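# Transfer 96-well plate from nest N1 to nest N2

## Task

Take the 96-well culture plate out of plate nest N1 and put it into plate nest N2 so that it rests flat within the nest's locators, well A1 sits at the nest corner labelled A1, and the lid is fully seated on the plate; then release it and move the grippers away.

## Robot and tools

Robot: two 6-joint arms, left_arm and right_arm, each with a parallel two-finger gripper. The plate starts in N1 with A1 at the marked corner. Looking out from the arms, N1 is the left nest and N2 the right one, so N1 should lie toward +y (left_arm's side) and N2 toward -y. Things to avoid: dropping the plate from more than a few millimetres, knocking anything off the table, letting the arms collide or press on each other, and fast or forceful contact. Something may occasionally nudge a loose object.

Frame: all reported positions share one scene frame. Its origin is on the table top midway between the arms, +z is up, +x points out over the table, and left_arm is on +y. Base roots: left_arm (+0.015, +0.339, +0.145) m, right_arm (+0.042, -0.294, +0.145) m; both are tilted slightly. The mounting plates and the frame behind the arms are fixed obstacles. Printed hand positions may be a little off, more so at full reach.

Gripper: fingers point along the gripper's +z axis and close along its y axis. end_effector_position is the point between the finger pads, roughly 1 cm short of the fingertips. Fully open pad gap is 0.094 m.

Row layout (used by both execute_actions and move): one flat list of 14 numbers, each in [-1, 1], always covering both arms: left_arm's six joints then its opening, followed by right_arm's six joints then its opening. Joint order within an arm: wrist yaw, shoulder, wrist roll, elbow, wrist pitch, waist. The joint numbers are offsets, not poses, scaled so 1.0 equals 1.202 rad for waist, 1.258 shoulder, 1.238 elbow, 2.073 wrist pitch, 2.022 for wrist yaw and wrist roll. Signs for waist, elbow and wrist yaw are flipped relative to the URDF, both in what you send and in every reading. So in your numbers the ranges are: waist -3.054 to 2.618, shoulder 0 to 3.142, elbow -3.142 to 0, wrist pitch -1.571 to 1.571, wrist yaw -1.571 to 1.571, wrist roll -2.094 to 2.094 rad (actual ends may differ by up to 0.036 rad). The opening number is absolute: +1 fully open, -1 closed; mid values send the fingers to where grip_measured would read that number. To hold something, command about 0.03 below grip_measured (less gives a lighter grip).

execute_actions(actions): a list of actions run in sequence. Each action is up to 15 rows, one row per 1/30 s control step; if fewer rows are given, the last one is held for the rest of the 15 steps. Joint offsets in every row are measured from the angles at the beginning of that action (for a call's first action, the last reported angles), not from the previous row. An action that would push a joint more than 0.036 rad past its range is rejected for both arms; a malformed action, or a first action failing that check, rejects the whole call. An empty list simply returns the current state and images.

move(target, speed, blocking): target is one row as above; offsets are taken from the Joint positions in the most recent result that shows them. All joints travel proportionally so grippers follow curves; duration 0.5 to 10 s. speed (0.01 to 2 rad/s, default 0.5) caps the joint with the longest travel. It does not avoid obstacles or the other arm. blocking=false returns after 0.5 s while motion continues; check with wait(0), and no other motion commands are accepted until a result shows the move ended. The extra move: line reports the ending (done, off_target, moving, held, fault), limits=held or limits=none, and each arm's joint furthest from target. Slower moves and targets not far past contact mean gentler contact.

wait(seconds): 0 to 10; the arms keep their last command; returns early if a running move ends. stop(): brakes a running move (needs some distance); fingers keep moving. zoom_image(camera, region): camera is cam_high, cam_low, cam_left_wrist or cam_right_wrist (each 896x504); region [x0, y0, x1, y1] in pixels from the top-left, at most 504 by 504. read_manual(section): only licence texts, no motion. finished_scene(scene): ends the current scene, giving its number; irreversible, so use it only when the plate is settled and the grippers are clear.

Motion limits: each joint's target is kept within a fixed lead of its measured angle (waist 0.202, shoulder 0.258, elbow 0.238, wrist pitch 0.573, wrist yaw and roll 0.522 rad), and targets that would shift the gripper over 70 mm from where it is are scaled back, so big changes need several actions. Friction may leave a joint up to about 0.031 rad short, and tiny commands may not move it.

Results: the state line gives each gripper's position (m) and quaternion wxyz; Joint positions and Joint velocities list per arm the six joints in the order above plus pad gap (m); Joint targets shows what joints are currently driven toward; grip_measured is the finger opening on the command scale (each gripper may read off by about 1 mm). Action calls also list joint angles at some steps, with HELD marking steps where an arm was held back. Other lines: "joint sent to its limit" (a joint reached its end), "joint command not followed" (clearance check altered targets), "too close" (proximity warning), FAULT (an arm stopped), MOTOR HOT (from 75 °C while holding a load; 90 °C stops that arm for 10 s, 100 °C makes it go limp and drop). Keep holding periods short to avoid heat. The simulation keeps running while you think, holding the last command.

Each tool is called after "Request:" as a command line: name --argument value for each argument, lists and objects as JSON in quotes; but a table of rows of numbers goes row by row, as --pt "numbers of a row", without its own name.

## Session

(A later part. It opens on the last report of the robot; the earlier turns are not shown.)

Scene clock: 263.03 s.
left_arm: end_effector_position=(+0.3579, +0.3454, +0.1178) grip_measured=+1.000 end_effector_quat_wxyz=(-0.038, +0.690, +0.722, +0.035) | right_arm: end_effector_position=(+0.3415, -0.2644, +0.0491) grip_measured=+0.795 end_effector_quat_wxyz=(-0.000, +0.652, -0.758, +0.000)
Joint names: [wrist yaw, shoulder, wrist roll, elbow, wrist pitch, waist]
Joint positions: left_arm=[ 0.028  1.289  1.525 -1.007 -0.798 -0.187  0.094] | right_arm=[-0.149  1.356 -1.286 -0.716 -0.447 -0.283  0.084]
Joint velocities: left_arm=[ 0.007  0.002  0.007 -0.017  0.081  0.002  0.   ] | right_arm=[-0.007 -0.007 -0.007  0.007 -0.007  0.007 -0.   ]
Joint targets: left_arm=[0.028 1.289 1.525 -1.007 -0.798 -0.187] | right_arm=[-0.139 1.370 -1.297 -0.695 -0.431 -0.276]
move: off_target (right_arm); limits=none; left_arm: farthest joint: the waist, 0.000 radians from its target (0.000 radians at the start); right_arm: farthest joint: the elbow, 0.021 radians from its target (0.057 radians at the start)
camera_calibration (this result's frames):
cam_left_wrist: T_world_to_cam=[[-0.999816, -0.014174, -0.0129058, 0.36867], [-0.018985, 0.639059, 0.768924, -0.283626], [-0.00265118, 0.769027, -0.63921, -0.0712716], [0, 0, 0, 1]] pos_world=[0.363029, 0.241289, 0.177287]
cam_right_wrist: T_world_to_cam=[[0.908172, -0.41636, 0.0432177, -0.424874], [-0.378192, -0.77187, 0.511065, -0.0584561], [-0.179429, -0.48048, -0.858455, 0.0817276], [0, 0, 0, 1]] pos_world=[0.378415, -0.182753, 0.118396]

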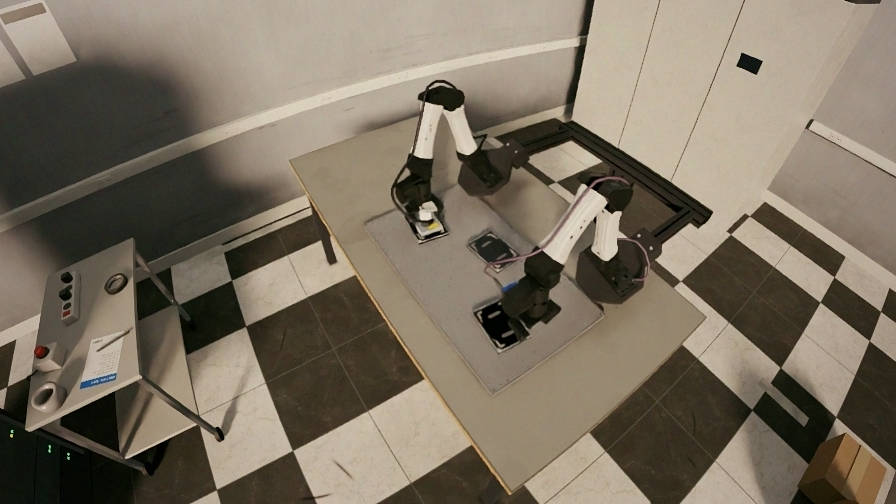

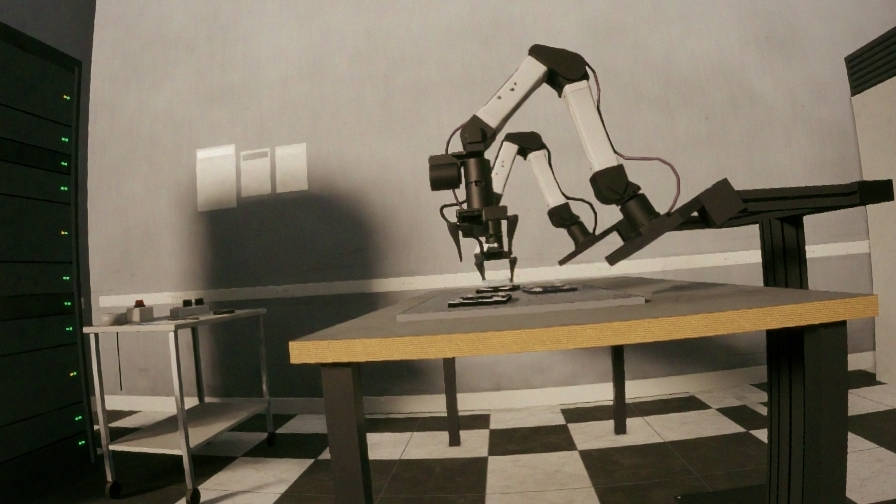

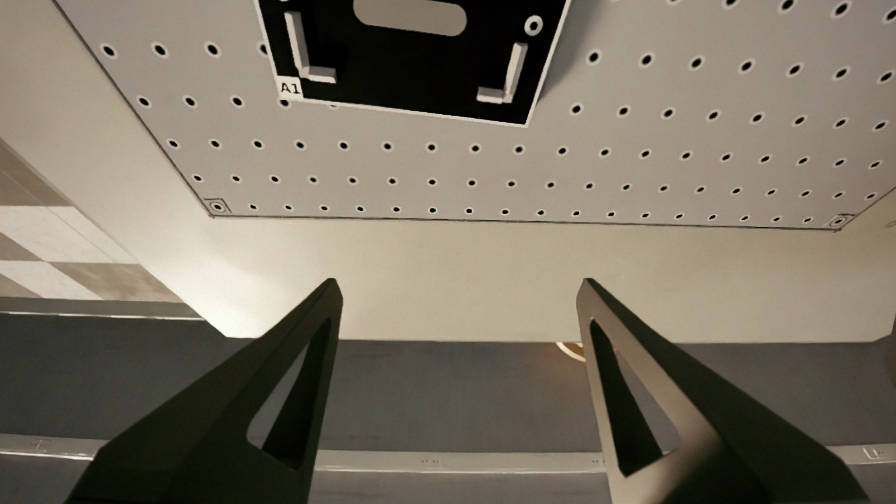

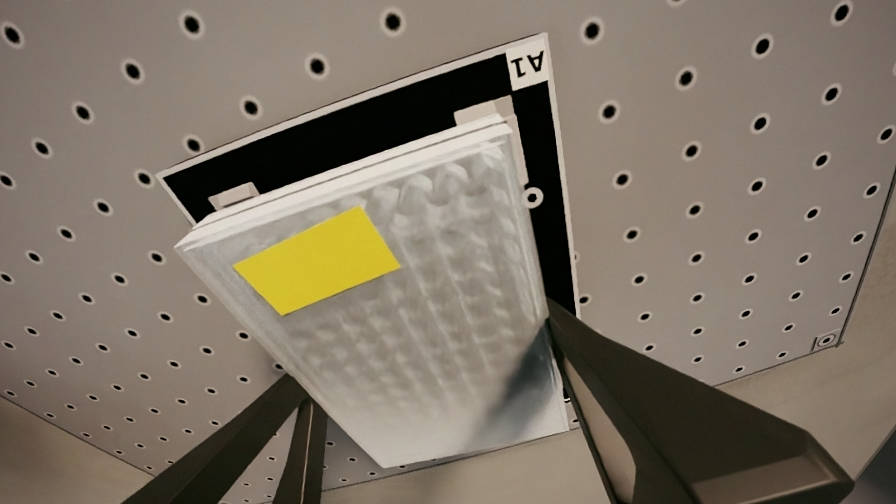

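Request:
move --target '[0,0,0,0,0,0,1,0.005,0.026,-0.005,0.024,0.021,0.017,0.76]' --speed 0.03

Request:
zoom_image --camera "cam_right_wrist" --region '[130, 20, 590, 300]'

Scene clock: 274.77 s.
left_arm: end_effector_position=(+0.3579, +0.3454, +0.1178) grip_measured=+1.000 end_effector_quat_wxyz=(-0.038, +0.690, +0.722, +0.035) | right_arm: end_effector_position=(+0.3449, -0.2674, +0.0446) grip_measured=+0.795 end_effector_quat_wxyz=(-0.002, +0.647, -0.762, +0.005)
Joint names: [wrist yaw, shoulder, wrist roll, elbow, wrist pitch, waist]
Joint positions: left_arm=[ 0.028  1.289  1.525 -1.007 -0.798 -0.187  0.094] | right_arm=[-0.148  1.373 -1.286 -0.716 -0.421 -0.27   0.084]
Joint velocities: left_arm=[-0.051  0.007 -0.037  0.007 -0.037  0.002  0.   ] | right_arm=[-0.007  0.002  0.051  0.007  0.022  0.002 -0.   ]
Joint targets: left_arm=[0.028 1.289 1.525 -1.007 -0.798 -0.187] | right_arm=[-0.138 1.388 -1.296 -0.686 -0.404 -0.263]
move: off_target (right_arm); limits=none; left_arm: farthest joint: the waist, 0.000 radians from its target (0.000 radians at the start); right_arm: farthest joint: the elbow, 0.029 radians from its target (0.029 radians at the start)
camera_calibration (this result's frames):
cam_left_wrist: T_world_to_cam=[[-0.999816, -0.014174, -0.0129058, 0.36867], [-0.018985, 0.639059, 0.768924, -0.283626], [-0.00265118, 0.769027, -0.63921, -0.0712716], [0, 0, 0, 1]] pos_world=[0.363029, 0.241289, 0.177287]
cam_right_wrist: T_world_to_cam=[[0.902294, -0.427934, 0.0523264, -0.430464], [-0.392276, -0.764576, 0.511413, -0.0504526], [-0.178843, -0.481971, -0.857741, 0.0764347], [0, 0, 0, 1]] pos_world=[0.382284, -0.185945, 0.113888]

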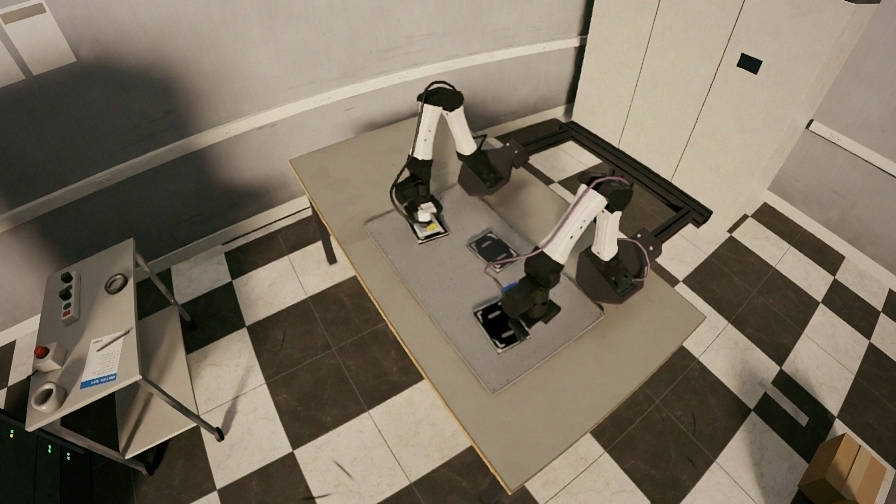

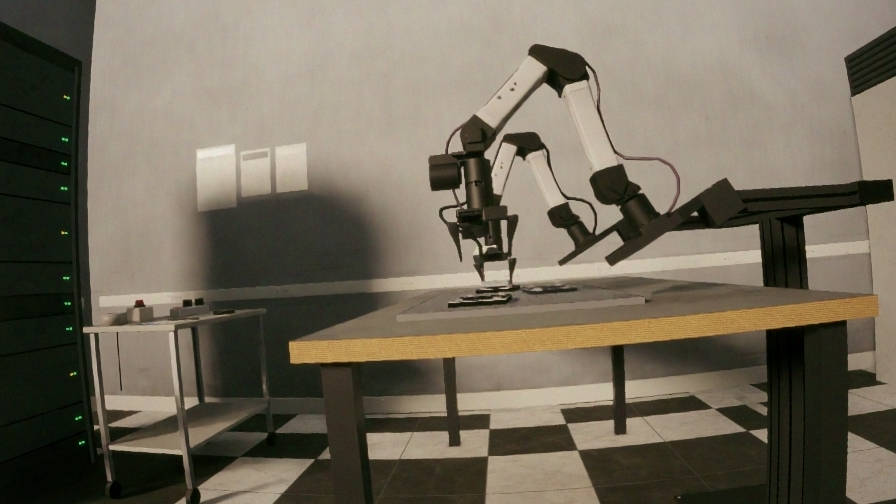

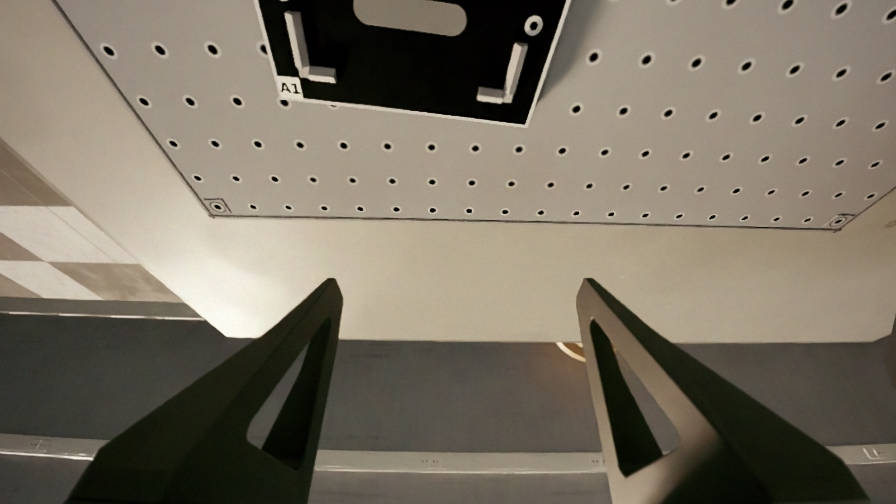

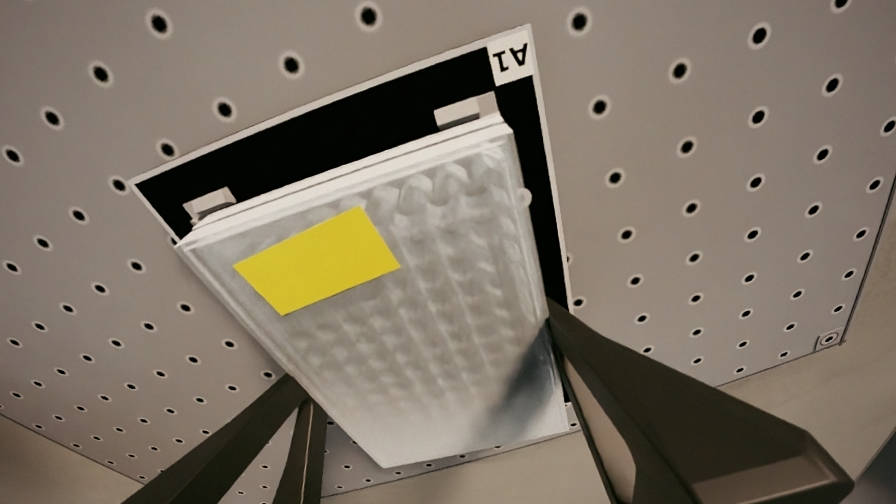

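Region (130, 20, 590, 300) of cam_right_wrist's 896x504 image, scaled by 1.096, with more detail than that image has; it fills the top 307 rows of this view, and the rest is white.

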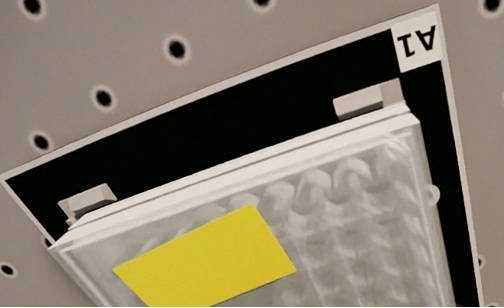

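Request:
execute_actions --actions '[[[0,0,0,0,0,0,1,0,0,0,0,-0.014,0,0.76]],[[0,0,0,0,0,0,1,0,0,0,0,0,0,0.76]]]'

Scene clock: 284.30 s.
left_arm: end_effector_position=(+0.3579, +0.3454, +0.1178) grip_measured=+1.000 end_effector_quat_wxyz=(-0.038, +0.690, +0.722, +0.035) | right_arm: end_effector_position=(+0.3418, -0.2678, +0.0446) grip_measured=+0.795 end_effector_quat_wxyz=(+0.003, +0.648, -0.762, +0.001)
Joint names: [wrist yaw, shoulder, wrist roll, elbow, wrist pitch, waist]
Joint positions: left_arm=[ 0.028  1.289  1.525 -1.007 -0.798 -0.187  0.094] | right_arm=[-0.148  1.373 -1.286 -0.716 -0.433 -0.27   0.084]
Joint velocities: left_arm=[ 0.022  0.002 -0.037  0.017 -0.11   0.022  0.   ] | right_arm=[-0.022 -0.007 -0.037  0.002 -0.037 -0.007 -0.   ]
Joint targets: left_arm=[0.028 1.289 1.525 -1.007 -0.798 -0.187] | right_arm=[-0.148 1.373 -1.286 -0.716 -0.433 -0.270]
Step readings (joint positions; steps 1 to 15: 1st action; 16 to 30: 2nd action):
0: left_arm=[0.028 1.289 1.525 -1.007 -0.798 -0.187] | right_arm=[-0.148 1.373 -1.286 -0.716 -0.420 -0.270]
1: left_arm=[0.028 1.289 1.525 -1.007 -0.798 -0.187] | right_arm=[-0.148 1.373 -1.286 -0.716 -0.421 -0.270]
2: left_arm=[0.028 1.289 1.525 -1.007 -0.798 -0.187] | right_arm=[-0.148 1.373 -1.286 -0.716 -0.423 -0.270]
4: left_arm=[0.028 1.289 1.525 -1.007 -0.798 -0.187] | right_arm=[-0.148 1.373 -1.286 -0.716 -0.428 -0.270]
8: left_arm=[0.028 1.289 1.525 -1.007 -0.798 -0.187] | right_arm=[-0.148 1.373 -1.286 -0.716 -0.432 -0.270]
15: left_arm=[0.028 1.289 1.525 -1.007 -0.798 -0.187] | right_arm=[-0.148 1.373 -1.286 -0.716 -0.433 -0.270]
16: left_arm=[0.028 1.289 1.525 -1.007 -0.798 -0.187] | right_arm=[-0.148 1.373 -1.286 -0.716 -0.433 -0.270]
17: left_arm=[0.028 1.289 1.525 -1.007 -0.798 -0.187] | right_arm=[-0.148 1.373 -1.286 -0.716 -0.433 -0.270]
19: left_arm=[0.028 1.289 1.525 -1.007 -0.798 -0.187] | right_arm=[-0.148 1.373 -1.286 -0.716 -0.433 -0.270]
23: left_arm=[0.028 1.289 1.525 -1.007 -0.798 -0.187] | right_arm=[-0.148 1.373 -1.286 -0.716 -0.433 -0.270]
30: Joint positions above
camera_calibration (this result's frames):
cam_left_wrist: T_world_to_cam=[[-0.999816, -0.014174, -0.0129058, 0.36867], [-0.018985, 0.639059, 0.768924, -0.283626], [-0.00265118, 0.769027, -0.63921, -0.0712716], [0, 0, 0, 1]] pos_world=[0.363029, 0.241289, 0.177287]
cam_right_wrist: T_world_to_cam=[[0.90364, -0.426248, 0.0418121, -0.427413], [-0.384548, -0.764484, 0.517385, -0.0548165], [-0.18857, -0.483609, -0.854731, 0.0784555], [0, 0, 0, 1]] pos_world=[0.379942, -0.186149, 0.113291]

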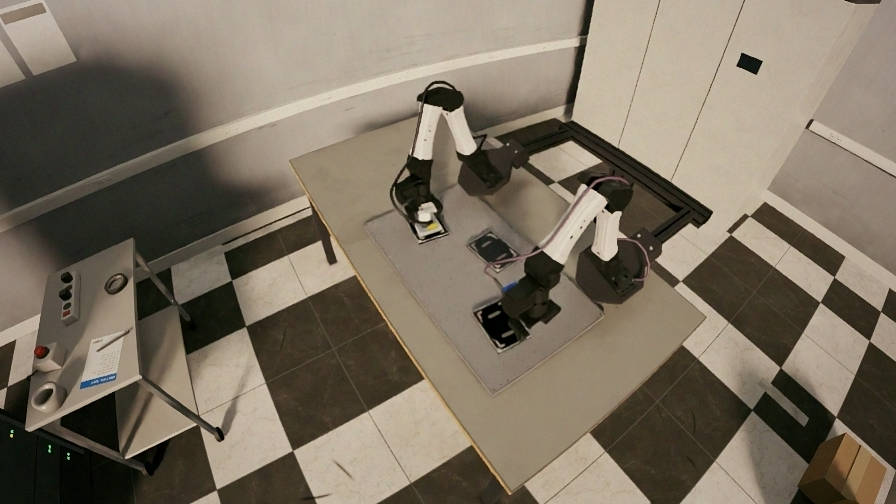

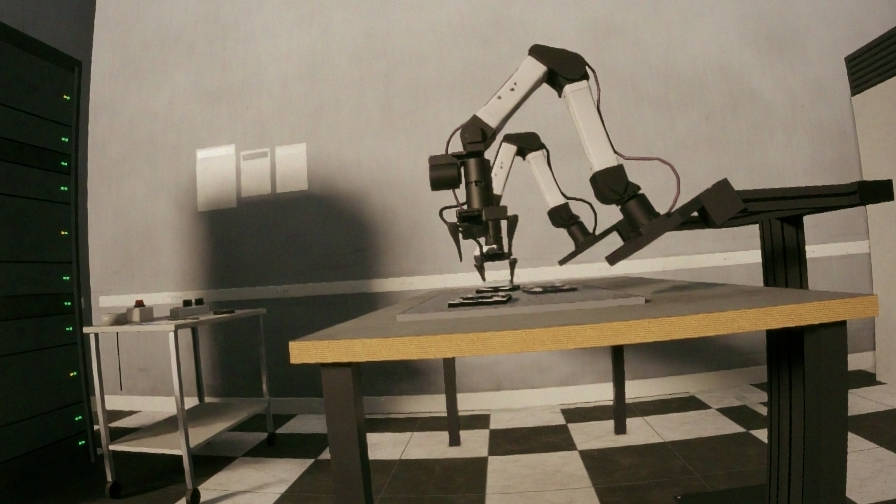

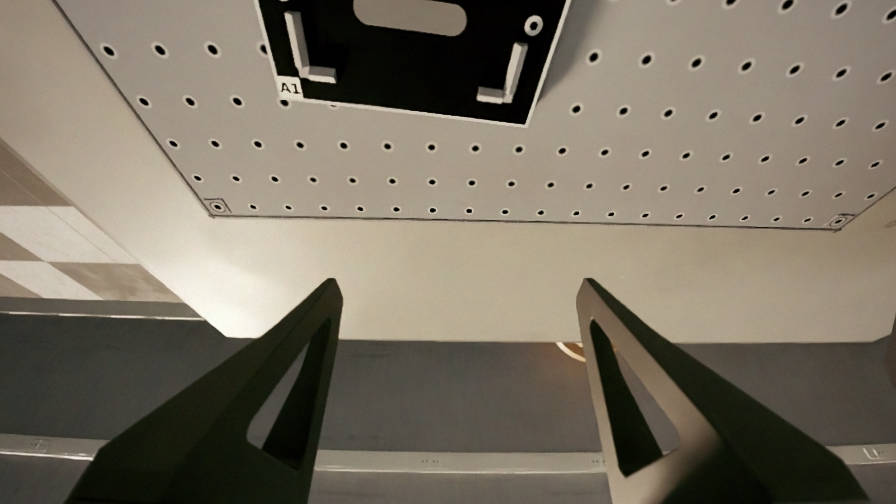

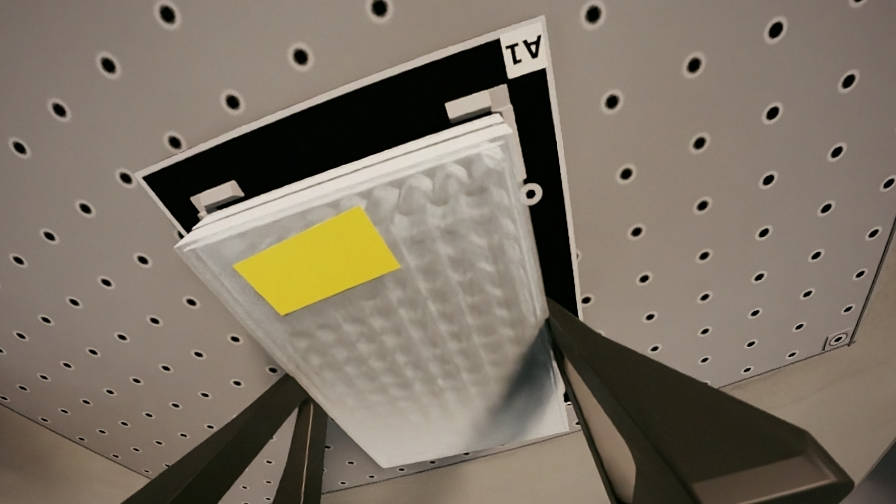

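Request:
move --target '[0,0,0,0,0,0,1,0,0.035,0,0,0.0155,0,0.76]' --speed 0.02

Request:
zoom_image --camera "cam_right_wrist" --region '[130, 20, 590, 300]'

Scene clock: 293.13 s.
left_arm: end_effector_position=(+0.3579, +0.3454, +0.1178) grip_measured=+1.000 end_effector_quat_wxyz=(-0.038, +0.690, +0.722, +0.035) | right_arm: end_effector_position=(+0.3398, -0.2673, +0.0394) grip_measured=+0.795 end_effector_quat_wxyz=(+0.009, +0.649, -0.761, -0.002)
Joint names: [wrist yaw, shoulder, wrist roll, elbow, wrist pitch, waist]
Joint positions: left_arm=[ 0.028  1.289  1.525 -1.007 -0.798 -0.187  0.094] | right_arm=[-0.148  1.396 -1.286 -0.716 -0.423 -0.27   0.084]
Joint velocities: left_arm=[-0.037  0.002  0.037 -0.002  0.007 -0.027  0.   ] | right_arm=[-0.037 -0.012 -0.007  0.002 -0.037  0.017  0.   ]
Joint targets: left_arm=[0.028 1.289 1.525 -1.007 -0.798 -0.187] | right_arm=[-0.148 1.417 -1.286 -0.716 -0.401 -0.270]
move: off_target (right_arm); limits=none; left_arm: farthest joint: the waist, 0.000 radians from its target (0.000 radians at the start); right_arm: farthest joint: the wrist pitch, 0.022 radians from its target (0.032 radians at the start)
camera_calibration (this result's frames):
cam_left_wrist: T_world_to_cam=[[-0.999816, -0.014174, -0.0129058, 0.36867], [-0.018985, 0.639059, 0.768924, -0.283626], [-0.00265118, 0.769027, -0.63921, -0.0712716], [0, 0, 0, 1]] pos_world=[0.363029, 0.241289, 0.177287]
cam_right_wrist: T_world_to_cam=[[0.904887, -0.424525, 0.03096, -0.424678], [-0.376509, -0.764365, 0.523438, -0.0554544], [-0.198548, -0.485309, -0.851501, 0.076665], [0, 0, 0, 1]] pos_world=[0.378628, -0.185468, 0.107455]

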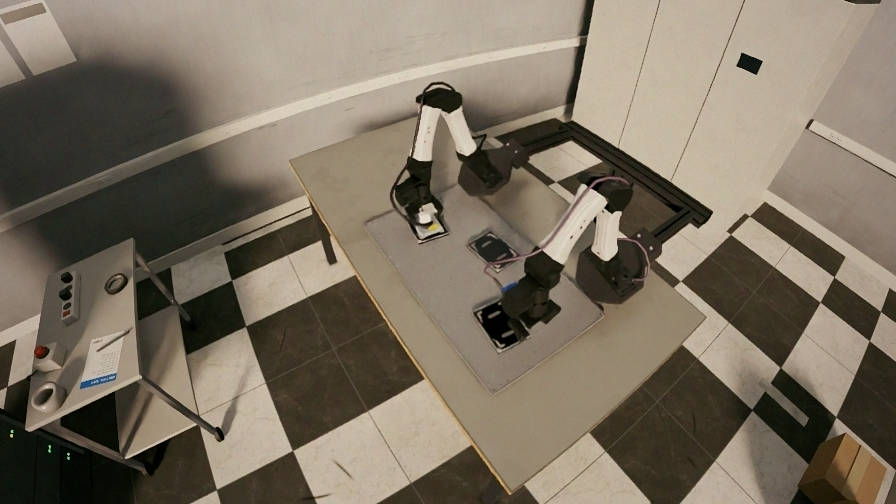

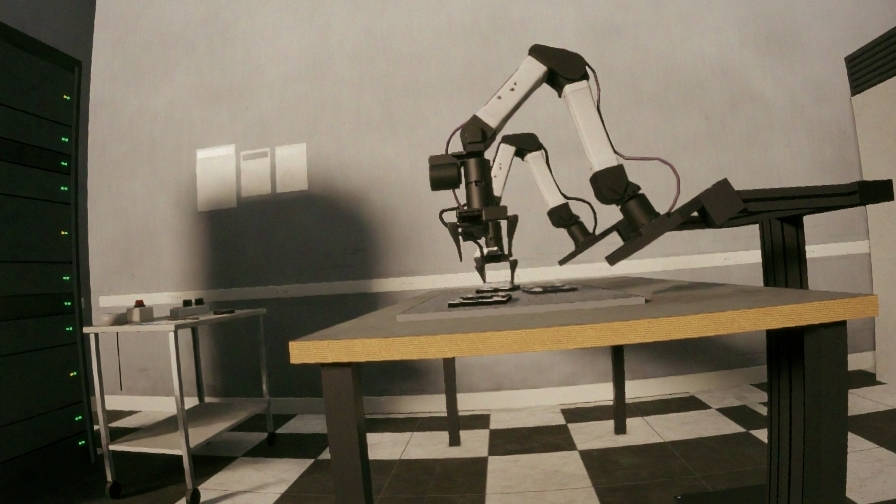

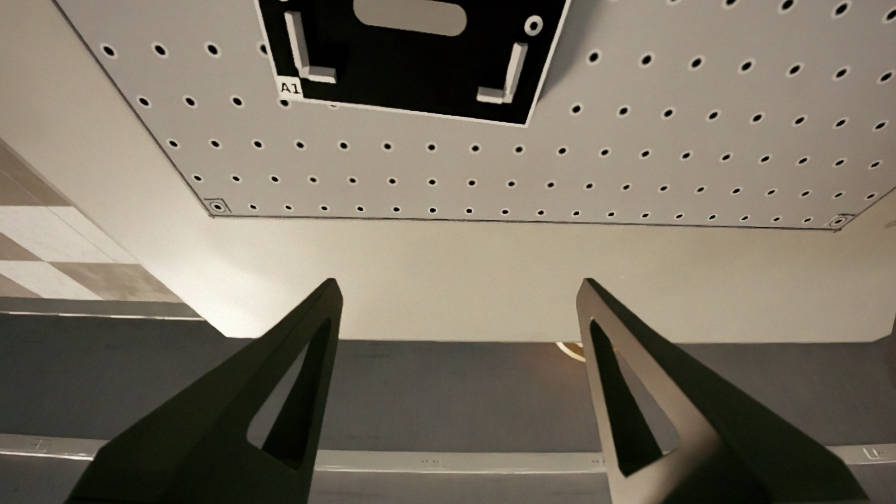

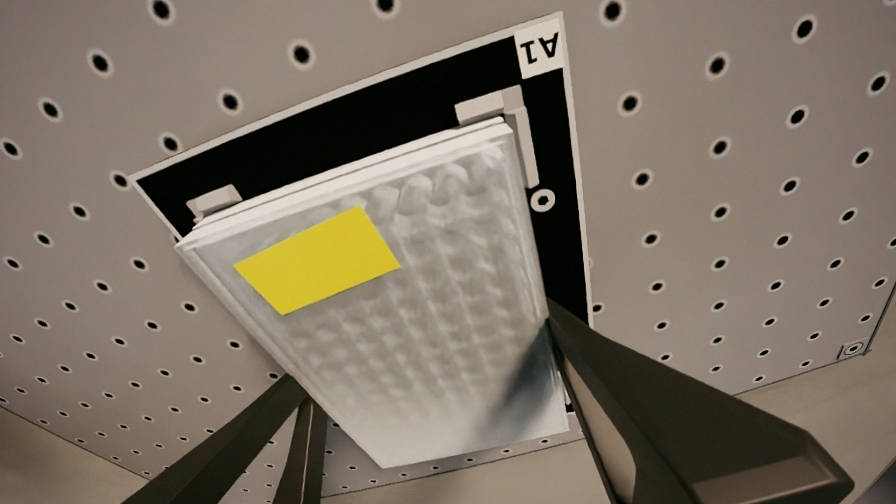

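Region (130, 20, 590, 300) of cam_right_wrist's 896x504 image, scaled by 1.096, with more detail than that image has; it fills the top 307 rows of this view, and the rest is white.

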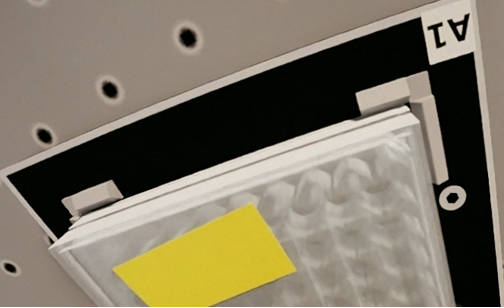

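Request:
move --target '[0,0,0,0,0,0,1,0,0.026,0,0,0.0155,0,0.76]' --speed 0.02

Request:
zoom_image --camera "cam_right_wrist" --region '[130, 20, 590, 300]'

Request:
zoom_image --camera "cam_low" --region '[450, 250, 550, 310]'

Scene clock: 298.23 s.
left_arm: end_effector_position=(+0.3579, +0.3454, +0.1178) grip_measured=+1.000 end_effector_quat_wxyz=(-0.038, +0.690, +0.722, +0.035) | right_arm: end_effector_position=(+0.3397, -0.2674, +0.0391) grip_measured=+0.795 end_effector_quat_wxyz=(+0.009, +0.649, -0.761, -0.002)
Joint names: [wrist yaw, shoulder, wrist roll, elbow, wrist pitch, waist]
Joint positions: left_arm=[ 0.028  1.289  1.525 -1.007 -0.798 -0.187  0.094] | right_arm=[-0.149  1.397 -1.286 -0.716 -0.423 -0.27   0.084]
Joint velocities: left_arm=[ 0.051 -0.007  0.007  0.007  0.051 -0.012  0.   ] | right_arm=[-0.081 -0.002 -0.066  0.007 -0.007  0.002  0.   ]
Joint targets: left_arm=[0.028 1.289 1.525 -1.007 -0.798 -0.187] | right_arm=[-0.148 1.429 -1.286 -0.716 -0.391 -0.270]
move: off_target (right_arm); limits=none; left_arm: farthest joint: the waist, 0.000 radians from its target (0.000 radians at the start); right_arm: farthest joint: the shoulder, 0.032 radians from its target (0.033 radians at the start)
camera_calibration (this result's frames):
cam_left_wrist: T_world_to_cam=[[-0.999816, -0.014174, -0.0129058, 0.36867], [-0.018985, 0.639059, 0.768924, -0.283626], [-0.00265118, 0.769027, -0.63921, -0.0712716], [0, 0, 0, 1]] pos_world=[0.363029, 0.241289, 0.177287]
cam_right_wrist: T_world_to_cam=[[0.904958, -0.424389, 0.0307288, -0.42459], [-0.376073, -0.763966, 0.524333, -0.0555219], [-0.199046, -0.486056, -0.850959, 0.0763163], [0, 0, 0, 1]] pos_world=[0.378546, -0.185514, 0.107101]

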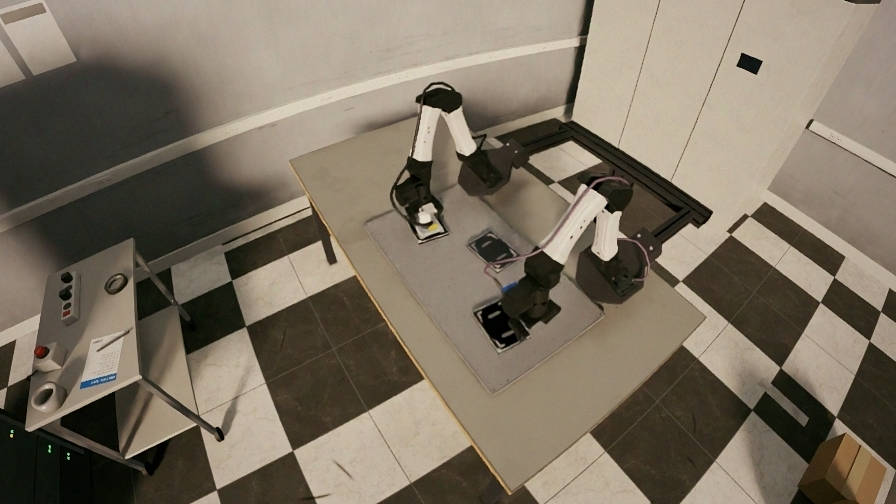

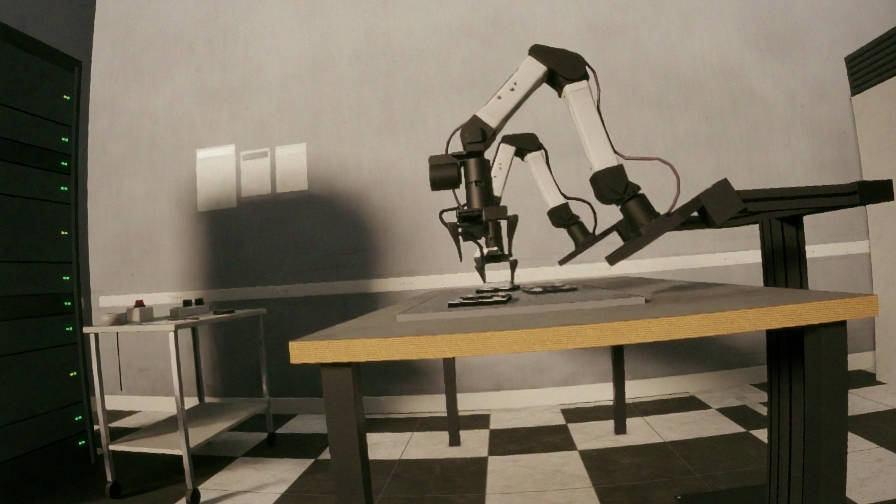

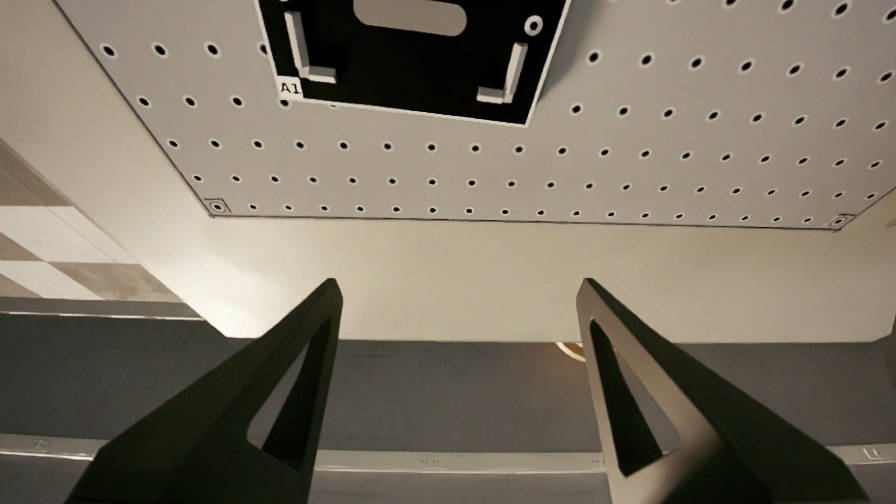

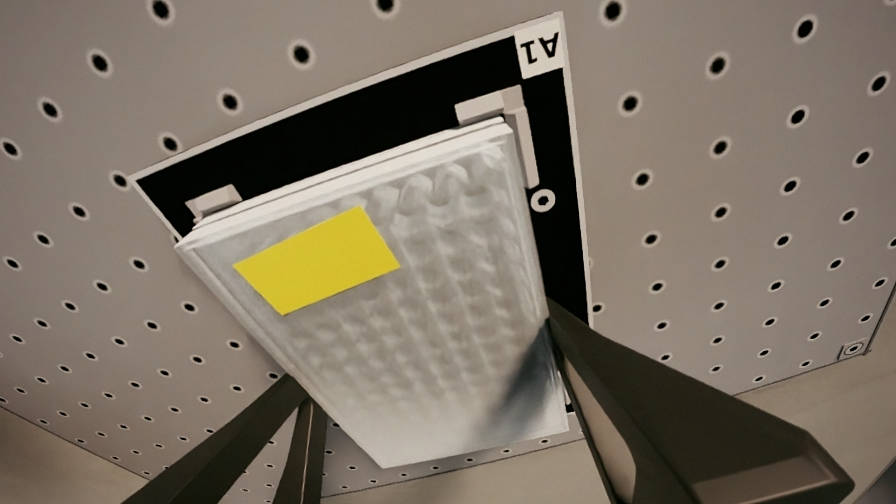

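Region (130, 20, 590, 300) of cam_right_wrist's 896x504 image, scaled by 1.096, with more detail than that image has; it fills the top 307 rows of this view, and the rest is white.

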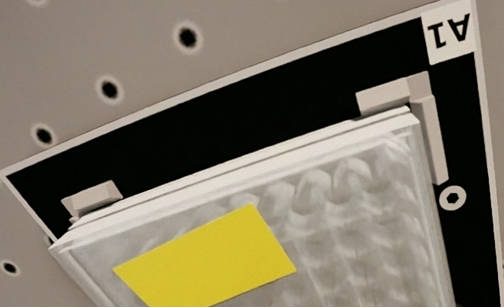

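Region (450, 250, 550, 310) of cam_low's 896x504 image, scaled by 5.040, with more detail than that image has; it fills the top 302 rows of this view, and the rest is white.

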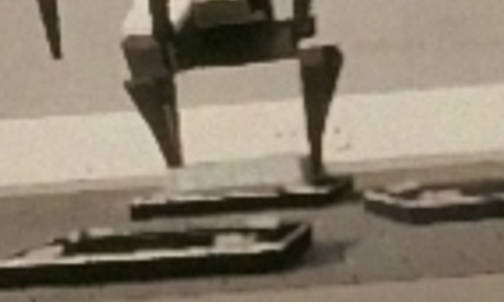

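Request:
execute_actions --actions '[[[0,0,0,0,0,0,1,0,0,0,0,0,0,0.9]],[[0,0,0,0,0,0,1,0,0,0,0,0,0,1]]]'

Scene clock: 309.27 s.
left_arm: end_effector_position=(+0.3579, +0.3454, +0.1178) grip_measured=+1.000 end_effector_quat_wxyz=(-0.038, +0.690, +0.722, +0.035) | right_arm: end_effector_position=(+0.3396, -0.2674, +0.0391) grip_measured=+1.000 end_effector_quat_wxyz=(+0.009, +0.649, -0.761, -0.002)
Joint names: [wrist yaw, shoulder, wrist roll, elbow, wrist pitch, waist]
Joint positions: left_arm=[ 0.028  1.289  1.525 -1.007 -0.798 -0.187  0.094] | right_arm=[-0.149  1.397 -1.286 -0.716 -0.423 -0.27   0.094]
Joint velocities: left_arm=[-0.051 -0.002  0.051  0.007 -0.081 -0.007  0.   ] | right_arm=[-0.037 -0.017  0.022  0.012 -0.051  0.002  0.   ]
Joint targets: left_arm=[0.028 1.289 1.525 -1.007 -0.798 -0.187] | right_arm=[-0.149 1.397 -1.286 -0.716 -0.423 -0.270]
Step readings (joint positions; steps 1 to 15: 1st action; 16 to 30: 2nd action):
0: left_arm=[0.028 1.289 1.525 -1.007 -0.798 -0.187] | right_arm=[-0.149 1.397 -1.286 -0.716 -0.423 -0.270]
1: left_arm=[0.028 1.289 1.525 -1.007 -0.798 -0.187] | right_arm=[-0.149 1.397 -1.286 -0.716 -0.423 -0.270]
2: left_arm=[0.028 1.289 1.525 -1.007 -0.798 -0.187] | right_arm=[-0.149 1.397 -1.286 -0.716 -0.423 -0.270]
4: left_arm=[0.028 1.289 1.525 -1.007 -0.798 -0.187] | right_arm=[-0.149 1.397 -1.286 -0.716 -0.423 -0.270]
8: left_arm=[0.028 1.289 1.525 -1.007 -0.798 -0.187] | right_arm=[-0.149 1.397 -1.286 -0.716 -0.423 -0.270]
15: left_arm=[0.028 1.289 1.525 -1.007 -0.798 -0.187] | right_arm=[-0.149 1.397 -1.286 -0.716 -0.423 -0.270]
16: left_arm=[0.028 1.289 1.525 -1.007 -0.798 -0.187] | right_arm=[-0.149 1.397 -1.286 -0.716 -0.423 -0.270]
17: left_arm=[0.028 1.289 1.525 -1.007 -0.798 -0.187] | right_arm=[-0.149 1.397 -1.286 -0.716 -0.423 -0.270]
19: left_arm=[0.028 1.289 1.525 -1.007 -0.798 -0.187] | right_arm=[-0.149 1.397 -1.286 -0.716 -0.423 -0.270]
23: left_arm=[0.028 1.289 1.525 -1.007 -0.798 -0.187] | right_arm=[-0.149 1.397 -1.286 -0.716 -0.423 -0.270]
30: Joint positions above
camera_calibration (this result's frames):
cam_left_wrist: T_world_to_cam=[[-0.999816, -0.014174, -0.0129058, 0.36867], [-0.018985, 0.639059, 0.768924, -0.283626], [-0.00265118, 0.769027, -0.63921, -0.0712716], [0, 0, 0, 1]] pos_world=[0.363029, 0.241289, 0.177287]
cam_right_wrist: T_world_to_cam=[[0.904993, -0.424339, 0.0304093, -0.424497], [-0.375835, -0.763962, 0.524509, -0.0556531], [-0.199338, -0.486106, -0.850861, 0.0763759], [0, 0, 0, 1]] pos_world=[0.378475, -0.185521, 0.107084]

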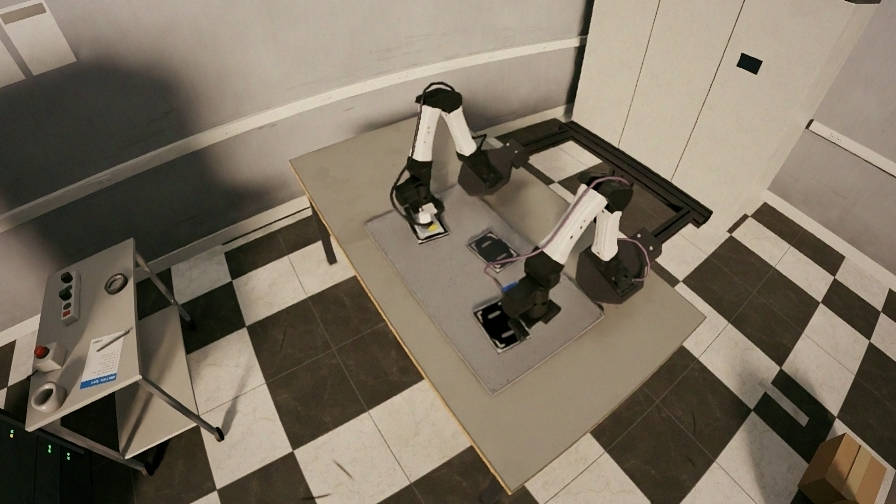

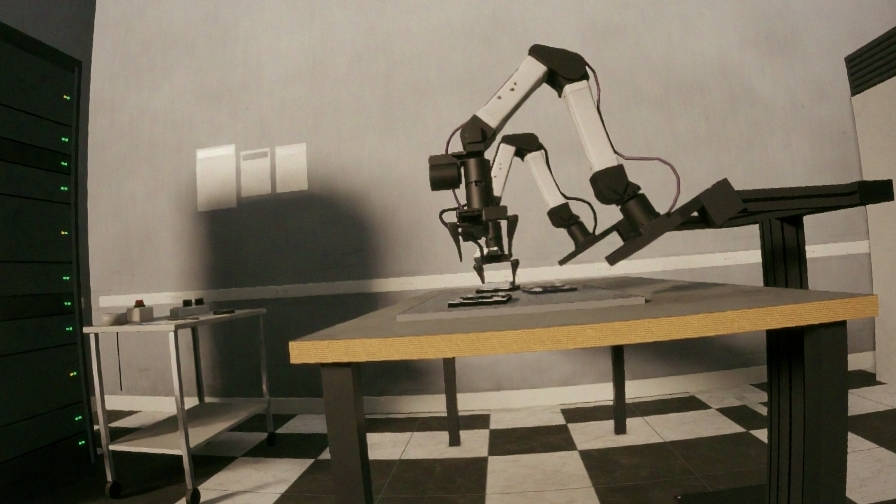

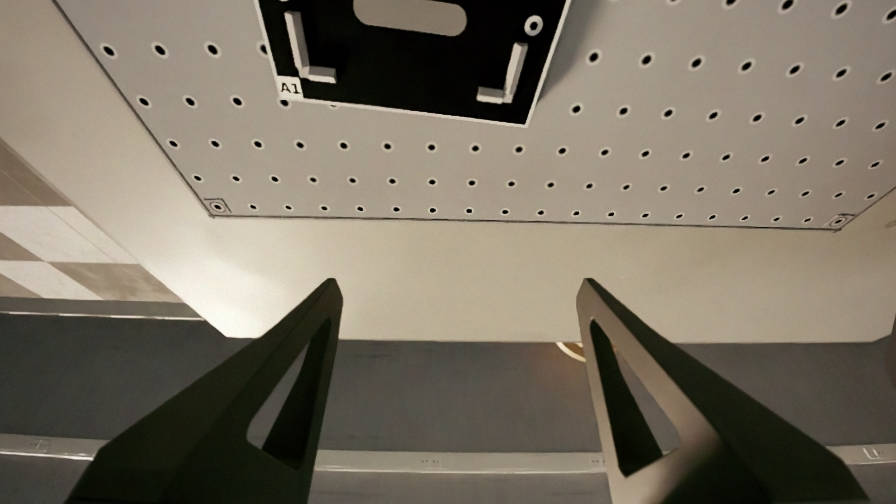

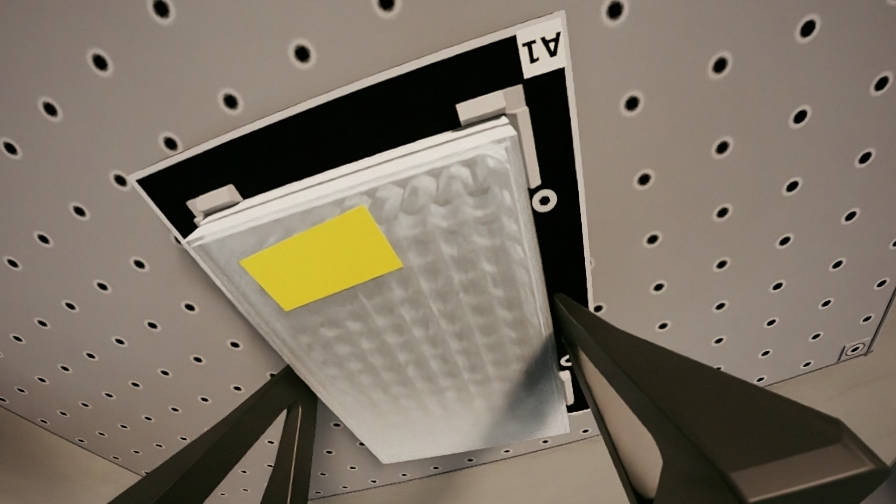

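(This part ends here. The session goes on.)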